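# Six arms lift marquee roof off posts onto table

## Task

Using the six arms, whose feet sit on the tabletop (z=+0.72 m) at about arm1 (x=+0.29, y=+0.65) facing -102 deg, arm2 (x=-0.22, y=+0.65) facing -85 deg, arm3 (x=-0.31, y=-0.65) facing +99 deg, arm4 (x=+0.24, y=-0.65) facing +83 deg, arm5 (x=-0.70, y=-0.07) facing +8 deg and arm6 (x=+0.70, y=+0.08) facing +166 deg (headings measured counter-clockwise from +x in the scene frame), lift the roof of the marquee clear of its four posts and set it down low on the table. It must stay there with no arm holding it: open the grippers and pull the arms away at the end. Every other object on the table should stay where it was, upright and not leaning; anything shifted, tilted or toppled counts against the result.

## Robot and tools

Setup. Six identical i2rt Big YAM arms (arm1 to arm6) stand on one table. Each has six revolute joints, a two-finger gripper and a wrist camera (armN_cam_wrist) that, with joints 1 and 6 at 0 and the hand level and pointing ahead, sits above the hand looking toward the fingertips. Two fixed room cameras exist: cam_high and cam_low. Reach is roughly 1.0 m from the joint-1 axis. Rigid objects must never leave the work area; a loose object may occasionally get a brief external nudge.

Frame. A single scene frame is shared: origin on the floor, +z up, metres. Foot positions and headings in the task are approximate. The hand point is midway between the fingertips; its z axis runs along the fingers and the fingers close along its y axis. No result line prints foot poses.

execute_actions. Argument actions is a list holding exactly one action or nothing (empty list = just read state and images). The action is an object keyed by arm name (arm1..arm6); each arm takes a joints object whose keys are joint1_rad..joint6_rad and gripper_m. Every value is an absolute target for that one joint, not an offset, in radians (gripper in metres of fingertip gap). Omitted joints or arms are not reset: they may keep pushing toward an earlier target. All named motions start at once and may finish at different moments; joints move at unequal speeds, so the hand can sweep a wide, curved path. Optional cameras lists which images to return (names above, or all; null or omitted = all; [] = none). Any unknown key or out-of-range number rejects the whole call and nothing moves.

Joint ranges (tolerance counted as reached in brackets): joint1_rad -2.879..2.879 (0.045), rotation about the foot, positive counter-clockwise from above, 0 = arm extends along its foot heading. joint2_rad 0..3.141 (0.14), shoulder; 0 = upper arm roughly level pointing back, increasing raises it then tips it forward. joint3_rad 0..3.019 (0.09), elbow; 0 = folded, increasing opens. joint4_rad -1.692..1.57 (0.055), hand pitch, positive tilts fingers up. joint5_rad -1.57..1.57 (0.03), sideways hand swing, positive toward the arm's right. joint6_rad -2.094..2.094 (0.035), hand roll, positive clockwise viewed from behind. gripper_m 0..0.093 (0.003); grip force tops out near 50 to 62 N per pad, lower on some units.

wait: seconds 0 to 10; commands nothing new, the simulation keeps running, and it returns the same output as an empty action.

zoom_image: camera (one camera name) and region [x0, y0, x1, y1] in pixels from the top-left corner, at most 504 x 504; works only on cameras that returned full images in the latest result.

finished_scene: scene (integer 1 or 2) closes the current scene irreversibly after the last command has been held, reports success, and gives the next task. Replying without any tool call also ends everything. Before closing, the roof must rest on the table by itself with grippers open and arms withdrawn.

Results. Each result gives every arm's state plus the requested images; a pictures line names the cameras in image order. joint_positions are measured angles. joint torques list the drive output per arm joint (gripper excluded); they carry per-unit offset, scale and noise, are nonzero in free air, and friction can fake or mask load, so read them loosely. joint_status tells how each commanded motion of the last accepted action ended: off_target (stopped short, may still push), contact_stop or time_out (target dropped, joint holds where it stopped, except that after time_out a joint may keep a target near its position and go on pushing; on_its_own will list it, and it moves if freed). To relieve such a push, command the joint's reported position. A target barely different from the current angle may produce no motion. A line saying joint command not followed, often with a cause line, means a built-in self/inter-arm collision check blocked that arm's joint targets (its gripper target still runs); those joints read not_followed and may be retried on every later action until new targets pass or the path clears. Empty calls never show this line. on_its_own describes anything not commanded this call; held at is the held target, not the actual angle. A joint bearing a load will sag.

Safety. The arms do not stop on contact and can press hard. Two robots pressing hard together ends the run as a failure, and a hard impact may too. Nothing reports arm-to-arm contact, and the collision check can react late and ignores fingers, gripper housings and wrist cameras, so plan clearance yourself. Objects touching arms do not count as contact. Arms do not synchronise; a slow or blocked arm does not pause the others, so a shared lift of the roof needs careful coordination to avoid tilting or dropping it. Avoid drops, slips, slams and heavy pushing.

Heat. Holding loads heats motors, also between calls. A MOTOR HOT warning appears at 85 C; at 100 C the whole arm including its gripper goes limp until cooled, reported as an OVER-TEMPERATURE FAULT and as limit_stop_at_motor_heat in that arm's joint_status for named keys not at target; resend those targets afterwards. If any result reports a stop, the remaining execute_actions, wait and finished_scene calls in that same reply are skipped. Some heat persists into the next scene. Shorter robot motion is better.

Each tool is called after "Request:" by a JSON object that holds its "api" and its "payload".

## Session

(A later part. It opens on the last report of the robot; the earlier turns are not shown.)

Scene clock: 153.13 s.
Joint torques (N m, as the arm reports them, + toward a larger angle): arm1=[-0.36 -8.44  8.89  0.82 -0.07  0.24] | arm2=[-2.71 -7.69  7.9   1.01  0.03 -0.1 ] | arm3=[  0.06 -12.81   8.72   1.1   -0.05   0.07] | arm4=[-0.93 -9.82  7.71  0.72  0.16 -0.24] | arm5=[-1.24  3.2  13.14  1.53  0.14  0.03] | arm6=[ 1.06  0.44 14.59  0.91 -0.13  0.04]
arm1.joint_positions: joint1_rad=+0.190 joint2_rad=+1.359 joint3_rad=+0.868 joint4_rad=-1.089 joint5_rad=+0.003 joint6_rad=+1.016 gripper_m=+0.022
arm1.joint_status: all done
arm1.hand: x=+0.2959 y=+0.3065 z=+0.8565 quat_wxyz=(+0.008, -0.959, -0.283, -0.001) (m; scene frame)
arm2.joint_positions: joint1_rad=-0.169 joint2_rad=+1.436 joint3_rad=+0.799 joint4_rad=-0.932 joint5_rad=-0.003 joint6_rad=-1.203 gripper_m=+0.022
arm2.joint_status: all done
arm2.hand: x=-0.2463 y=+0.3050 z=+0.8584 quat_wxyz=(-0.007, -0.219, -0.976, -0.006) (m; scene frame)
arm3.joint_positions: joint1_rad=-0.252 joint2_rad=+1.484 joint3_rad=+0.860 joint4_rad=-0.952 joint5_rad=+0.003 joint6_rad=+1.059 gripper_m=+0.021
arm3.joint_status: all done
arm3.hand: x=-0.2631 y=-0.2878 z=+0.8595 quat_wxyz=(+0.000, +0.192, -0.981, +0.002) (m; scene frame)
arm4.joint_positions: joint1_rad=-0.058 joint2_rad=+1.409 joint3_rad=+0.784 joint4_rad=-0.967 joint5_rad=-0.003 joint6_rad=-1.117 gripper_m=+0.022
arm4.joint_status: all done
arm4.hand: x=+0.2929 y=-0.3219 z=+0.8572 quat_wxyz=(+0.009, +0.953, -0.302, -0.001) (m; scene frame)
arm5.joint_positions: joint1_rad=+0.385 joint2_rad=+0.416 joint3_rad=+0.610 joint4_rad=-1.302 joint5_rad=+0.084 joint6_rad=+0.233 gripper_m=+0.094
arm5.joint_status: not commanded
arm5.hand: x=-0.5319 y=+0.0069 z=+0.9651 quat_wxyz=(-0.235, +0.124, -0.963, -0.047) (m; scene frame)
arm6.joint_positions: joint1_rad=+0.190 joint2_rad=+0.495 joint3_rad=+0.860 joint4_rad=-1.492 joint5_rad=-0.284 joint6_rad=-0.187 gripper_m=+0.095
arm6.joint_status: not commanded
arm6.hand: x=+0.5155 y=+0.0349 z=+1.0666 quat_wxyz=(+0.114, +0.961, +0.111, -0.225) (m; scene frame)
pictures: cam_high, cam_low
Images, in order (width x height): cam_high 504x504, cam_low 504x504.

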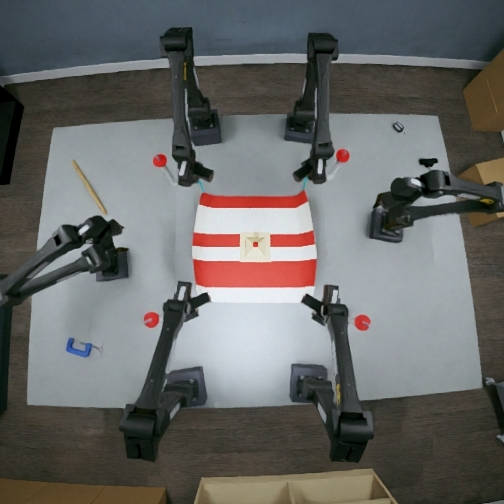

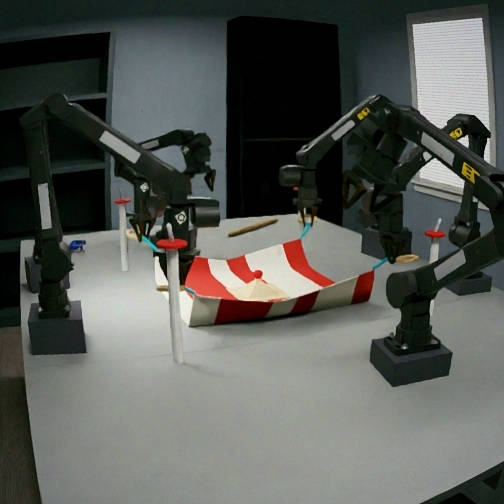

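Request:
{"api": "execute_actions", "payload": {"actions": [{"arm1":{"joints":{"joint2_rad":1.582,"joint3_rad":0.745,"joint4_rad":-0.695}},"arm2":{"joints":{"joint2_rad":1.717,"joint3_rad":0.713,"joint4_rad":-0.53}},"arm3":{"joints":{"joint2_rad":1.749,"joint3_rad":0.772,"joint4_rad":-0.563}},"arm4":{"joints":{"joint2_rad":1.654,"joint3_rad":0.647,"joint4_rad":-0.533}}}], "cameras": ["cam_high","cam_low"]}}

Scene clock: 161.70 s.
Joint torques (N m, as the arm reports them, + toward a larger angle): arm1=[-0.13 -9.58  6.32  0.9  -0.09  0.24] | arm2=[-2.75 -8.41  4.69  1.09  0.03 -0.1 ] | arm3=[  0.06 -15.54   5.53   1.07  -0.03   0.07] | arm4=[ -1.22 -11.     4.85   0.73   0.16  -0.27] | arm5=[-1.23  3.6  13.36  1.52  0.11  0.05] | arm6=[ 1.09  0.44 14.59  0.9  -0.13  0.03]
arm1.joint_positions: joint1_rad=+0.190 joint2_rad=+1.597 joint3_rad=+0.737 joint4_rad=-0.708 joint5_rad=+0.003 joint6_rad=+1.016 gripper_m=+0.022
arm1.joint_status: all done
arm1.hand: x=+0.2960 y=+0.3004 z=+0.7396 quat_wxyz=(+0.001, -0.959, -0.283, +0.001) (m; scene frame)
arm2.joint_positions: joint1_rad=-0.169 joint2_rad=+1.722 joint3_rad=+0.713 joint4_rad=-0.542 joint5_rad=-0.003 joint6_rad=-1.203 gripper_m=+0.022
arm2.joint_status: all done
arm2.hand: x=-0.2453 y=+0.2972 z=+0.7423 quat_wxyz=(-0.009, -0.219, -0.976, +0.004) (m; scene frame)
arm3.joint_positions: joint1_rad=-0.252 joint2_rad=+1.763 joint3_rad=+0.774 joint4_rad=-0.581 joint5_rad=+0.003 joint6_rad=+1.059 gripper_m=+0.021
arm3.joint_status: all done
arm3.hand: x=-0.2625 y=-0.2819 z=+0.7392 quat_wxyz=(-0.001, +0.192, -0.981, -0.001) (m; scene frame)
arm4.joint_positions: joint1_rad=-0.058 joint2_rad=+1.662 joint3_rad=+0.638 joint4_rad=-0.551 joint5_rad=-0.003 joint6_rad=-1.117 gripper_m=+0.022
arm4.joint_status: all done
arm4.hand: x=+0.2910 y=-0.3323 z=+0.7404 quat_wxyz=(+0.001, +0.953, -0.302, -0.003) (m; scene frame)
arm5.joint_positions: joint1_rad=+0.385 joint2_rad=+0.416 joint3_rad=+0.610 joint4_rad=-1.302 joint5_rad=+0.084 joint6_rad=+0.233 gripper_m=+0.094
arm5.joint_status: not commanded
arm5.hand: x=-0.5319 y=+0.0069 z=+0.9651 quat_wxyz=(-0.235, +0.124, -0.963, -0.047) (m; scene frame)
arm6.joint_positions: joint1_rad=+0.190 joint2_rad=+0.495 joint3_rad=+0.860 joint4_rad=-1.492 joint5_rad=-0.284 joint6_rad=-0.187 gripper_m=+0.095
arm6.joint_status: not commanded
arm6.hand: x=+0.5155 y=+0.0349 z=+1.0666 quat_wxyz=(+0.114, +0.961, +0.111, -0.225) (m; scene frame)
pictures: cam_high, cam_low
Images, in order (width x height): cam_high 504x504, cam_low 504x504.

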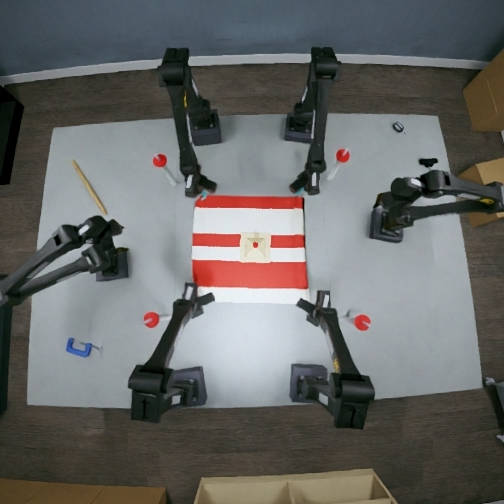

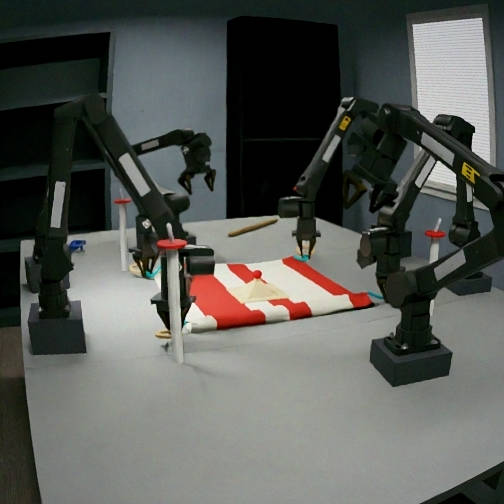

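Request:
{"api": "execute_actions", "payload": {"actions": [{"arm1":{"joints":{"joint2_rad":1.625,"joint4_rad":-0.665}},"arm2":{"joints":{"joint2_rad":1.762,"joint4_rad":-0.50}},"arm3":{"joints":{"joint2_rad":1.788,"joint4_rad":-0.535}},"arm4":{"joints":{"joint2_rad":1.70,"joint4_rad":-0.495}}}], "cameras": []}}

Request:
{"api": "execute_actions", "payload": {"actions": [{"arm1":{"joints":{"gripper_m":0.06}},"arm2":{"joints":{"gripper_m":0.06}},"arm3":{"joints":{"gripper_m":0.06}},"arm4":{"joints":{"gripper_m":0.06}}}], "cameras": []}}

Request:
{"api": "execute_actions", "payload": {"actions": [{"arm1":{"joints":{"joint2_rad":0.9,"joint3_rad":0.8,"joint4_rad":-1.4}},"arm2":{"joints":{"joint2_rad":0.9,"joint3_rad":0.75,"joint4_rad":-1.35}},"arm3":{"joints":{"joint2_rad":0.9,"joint3_rad":0.8,"joint4_rad":-1.4}},"arm4":{"joints":{"joint2_rad":0.9,"joint3_rad":0.7,"joint4_rad":-1.3}}}], "cameras": ["cam_high","cam_low"]}}

Scene clock: 174.50 s.
Joint torques (N m, as the arm reports them, + toward a larger angle): arm1=[-0.39 -8.51  6.26  0.88 -0.09  0.22] | arm2=[-2.76 -7.64  4.74  1.18  0.03 -0.11] | arm3=[ -0.08 -12.9    5.61   1.15  -0.04   0.06] | arm4=[-0.64 -9.63  4.77  0.72  0.19 -0.24] | arm5=[-0.9   3.84 13.27  1.68  0.1   0.03] | arm6=[ 1.16  0.48 14.59  0.9  -0.13  0.04]
arm1.joint_positions: joint1_rad=+0.190 joint2_rad=+1.620 joint3_rad=+0.737 joint4_rad=-0.677 joint5_rad=+0.003 joint6_rad=+1.016 gripper_m=+0.022
arm1.joint_status: all done
arm1.hand: x=+0.2961 y=+0.2967 z=+0.7320 quat_wxyz=(-0.002, -0.959, -0.283, +0.002) (m; scene frame)
arm2.joint_positions: joint1_rad=-0.169 joint2_rad=+1.745 joint3_rad=+0.713 joint4_rad=-0.513 joint5_rad=-0.003 joint6_rad=-1.203 gripper_m=+0.022
arm2.joint_status: all done
arm2.hand: x=-0.2454 y=+0.2948 z=+0.7346 quat_wxyz=(-0.009, -0.219, -0.976, +0.007) (m; scene frame)
arm3.joint_positions: joint1_rad=-0.252 joint2_rad=+1.776 joint3_rad=+0.774 joint4_rad=-0.553 joint5_rad=+0.003 joint6_rad=+1.059 gripper_m=+0.021
arm3.joint_status: all done
arm3.hand: x=-0.2620 y=-0.2779 z=+0.7346 quat_wxyz=(-0.003, +0.192, -0.981, -0.008) (m; scene frame)
arm4.joint_positions: joint1_rad=-0.058 joint2_rad=+1.689 joint3_rad=+0.638 joint4_rad=-0.513 joint5_rad=-0.003 joint6_rad=-1.117 gripper_m=+0.022
arm4.joint_status: all done
arm4.hand: x=+0.2916 y=-0.3287 z=+0.7322 quat_wxyz=(-0.004, +0.953, -0.302, -0.003) (m; scene frame)
arm5.joint_positions: joint1_rad=+0.385 joint2_rad=+0.416 joint3_rad=+0.610 joint4_rad=-1.302 joint5_rad=+0.084 joint6_rad=+0.233 gripper_m=+0.094
arm5.joint_status: not commanded
arm5.hand: x=-0.5319 y=+0.0069 z=+0.9651 quat_wxyz=(-0.235, +0.124, -0.963, -0.047) (m; scene frame)
arm6.joint_positions: joint1_rad=+0.190 joint2_rad=+0.495 joint3_rad=+0.860 joint4_rad=-1.492 joint5_rad=-0.284 joint6_rad=-0.187 gripper_m=+0.095
arm6.joint_status: not commanded
arm6.hand: x=+0.5155 y=+0.0349 z=+1.0666 quat_wxyz=(+0.114, +0.961, +0.111, -0.225) (m; scene frame)
pictures: none
No camera images: the call's "cameras" was empty. Leave "cameras" out to get every camera's image.

Scene clock: 175.13 s.
Joint torques (N m, as the arm reports them, + toward a larger angle): arm1=[-0.38 -8.43  6.27  0.9  -0.08  0.21] | arm2=[-2.74 -7.07  4.58  1.19  0.03 -0.11] | arm3=[  0.   -12.76   5.56   1.08  -0.03   0.08] | arm4=[ -0.52 -10.11   4.73   0.69   0.14  -0.24] | arm5=[-1.2   3.75 13.2   1.61  0.1   0.05] | arm6=[ 1.12  0.45 14.59  0.89 -0.13  0.04]
arm1.joint_positions: joint1_rad=+0.190 joint2_rad=+1.620 joint3_rad=+0.737 joint4_rad=-0.677 joint5_rad=+0.003 joint6_rad=+1.016 gripper_m=+0.060
arm1.joint_status: all done
arm1.hand: x=+0.2961 y=+0.2966 z=+0.7321 quat_wxyz=(-0.003, -0.959, -0.283, +0.002) (m; scene frame)
arm2.joint_positions: joint1_rad=-0.169 joint2_rad=+1.745 joint3_rad=+0.713 joint4_rad=-0.513 joint5_rad=-0.003 joint6_rad=-1.203 gripper_m=+0.060
arm2.joint_status: all done
arm2.hand: x=-0.2454 y=+0.2948 z=+0.7346 quat_wxyz=(-0.009, -0.219, -0.976, +0.007) (m; scene frame)
arm3.joint_positions: joint1_rad=-0.252 joint2_rad=+1.776 joint3_rad=+0.774 joint4_rad=-0.553 joint5_rad=+0.003 joint6_rad=+1.059 gripper_m=+0.060
arm3.joint_status: all done
arm3.hand: x=-0.2620 y=-0.2779 z=+0.7346 quat_wxyz=(-0.003, +0.192, -0.981, -0.008) (m; scene frame)
arm4.joint_positions: joint1_rad=-0.058 joint2_rad=+1.689 joint3_rad=+0.638 joint4_rad=-0.513 joint5_rad=-0.003 joint6_rad=-1.117 gripper_m=+0.060
arm4.joint_status: all done
arm4.hand: x=+0.2916 y=-0.3287 z=+0.7322 quat_wxyz=(-0.004, +0.953, -0.302, -0.003) (m; scene frame)
arm5.joint_positions: joint1_rad=+0.385 joint2_rad=+0.416 joint3_rad=+0.610 joint4_rad=-1.302 joint5_rad=+0.084 joint6_rad=+0.233 gripper_m=+0.094
arm5.joint_status: not commanded
arm5.hand: x=-0.5319 y=+0.0069 z=+0.9651 quat_wxyz=(-0.235, +0.124, -0.963, -0.047) (m; scene frame)
arm6.joint_positions: joint1_rad=+0.190 joint2_rad=+0.495 joint3_rad=+0.860 joint4_rad=-1.492 joint5_rad=-0.284 joint6_rad=-0.187 gripper_m=+0.095
arm6.joint_status: not commanded
arm6.hand: x=+0.5155 y=+0.0349 z=+1.0666 quat_wxyz=(+0.114, +0.961, +0.111, -0.225) (m; scene frame)
pictures: none
No camera images: the call's "cameras" was empty. Leave "cameras" out to get every camera's image.

Scene clock: 176.57 s.
Joint torques (N m, as the arm reports them, + toward a larger angle): arm1=[-0.05 -1.65 12.18 -0.08 -0.09  0.23] | arm2=[-2.76 -1.95 12.14  0.19  0.03 -0.11] | arm3=[-0.03 -4.47 12.34 -0.21 -0.06  0.07] | arm4=[-0.96 -1.61  9.78 -0.44  0.17 -0.27] | arm5=[-1.32  3.39 13.27  1.63  0.11  0.06] | arm6=[ 1.11  0.47 14.59  0.91 -0.13  0.03]
arm1.joint_positions: joint1_rad=+0.190 joint2_rad=+0.897 joint3_rad=+0.763 joint4_rad=-1.388 joint5_rad=+0.003 joint6_rad=+1.016 gripper_m=+0.060
arm1.joint_status: all done
arm1.hand: x=+0.2937 y=+0.4201 z=+0.9401 quat_wxyz=(-0.020, -0.959, -0.283, +0.007) (m; scene frame)
arm2.joint_positions: joint1_rad=-0.169 joint2_rad=+0.903 joint3_rad=+0.715 joint4_rad=-1.340 joint5_rad=-0.003 joint6_rad=-1.203 gripper_m=+0.060
arm2.joint_status: all done
arm2.hand: x=-0.2390 y=+0.4228 z=+0.9708 quat_wxyz=(-0.010, -0.219, -0.975, +0.014) (m; scene frame)
arm3.joint_positions: joint1_rad=-0.252 joint2_rad=+0.898 joint3_rad=+0.774 joint4_rad=-1.384 joint5_rad=+0.003 joint6_rad=+1.059 gripper_m=+0.060
arm3.joint_status: all done
arm3.hand: x=-0.2794 y=-0.4186 z=+0.9914 quat_wxyz=(-0.011, +0.192, -0.981, -0.030) (m; scene frame)
arm4.joint_positions: joint1_rad=-0.058 joint2_rad=+0.897 joint3_rad=+0.674 joint4_rad=-1.283 joint5_rad=-0.003 joint6_rad=-1.117 gripper_m=+0.060
arm4.joint_status: all done
arm4.hand: x=+0.2763 y=-0.4263 z=+0.9498 quat_wxyz=(-0.033, +0.953, -0.302, -0.008) (m; scene frame)
arm5.joint_positions: joint1_rad=+0.385 joint2_rad=+0.416 joint3_rad=+0.610 joint4_rad=-1.302 joint5_rad=+0.084 joint6_rad=+0.233 gripper_m=+0.094
arm5.joint_status: not commanded
arm5.hand: x=-0.5319 y=+0.0069 z=+0.9651 quat_wxyz=(-0.235, +0.124, -0.963, -0.047) (m; scene frame)
arm6.joint_positions: joint1_rad=+0.190 joint2_rad=+0.495 joint3_rad=+0.860 joint4_rad=-1.492 joint5_rad=-0.284 joint6_rad=-0.187 gripper_m=+0.095
arm6.joint_status: not commanded
arm6.hand: x=+0.5155 y=+0.0349 z=+1.0666 quat_wxyz=(+0.114, +0.961, +0.111, -0.225) (m; scene frame)
pictures: cam_high, cam_low
Images, in order (width x height): cam_high 504x504, cam_low 504x504.

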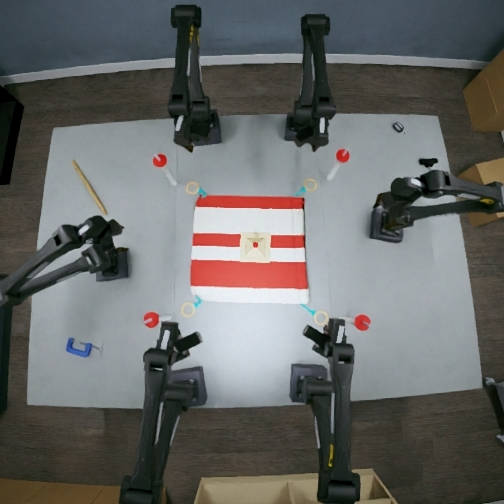

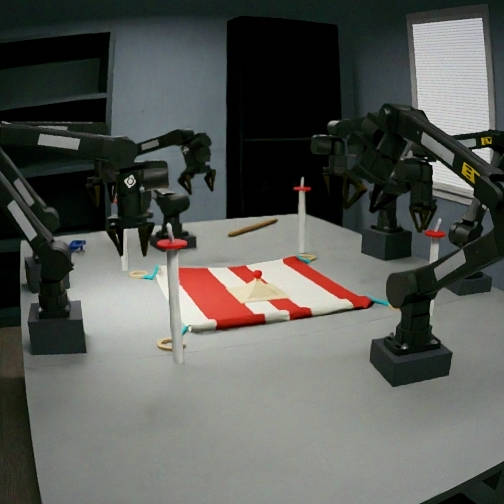

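Request:
{"api": "finished_scene", "payload": {"scene": 2}}

The scene is finished: the task was done.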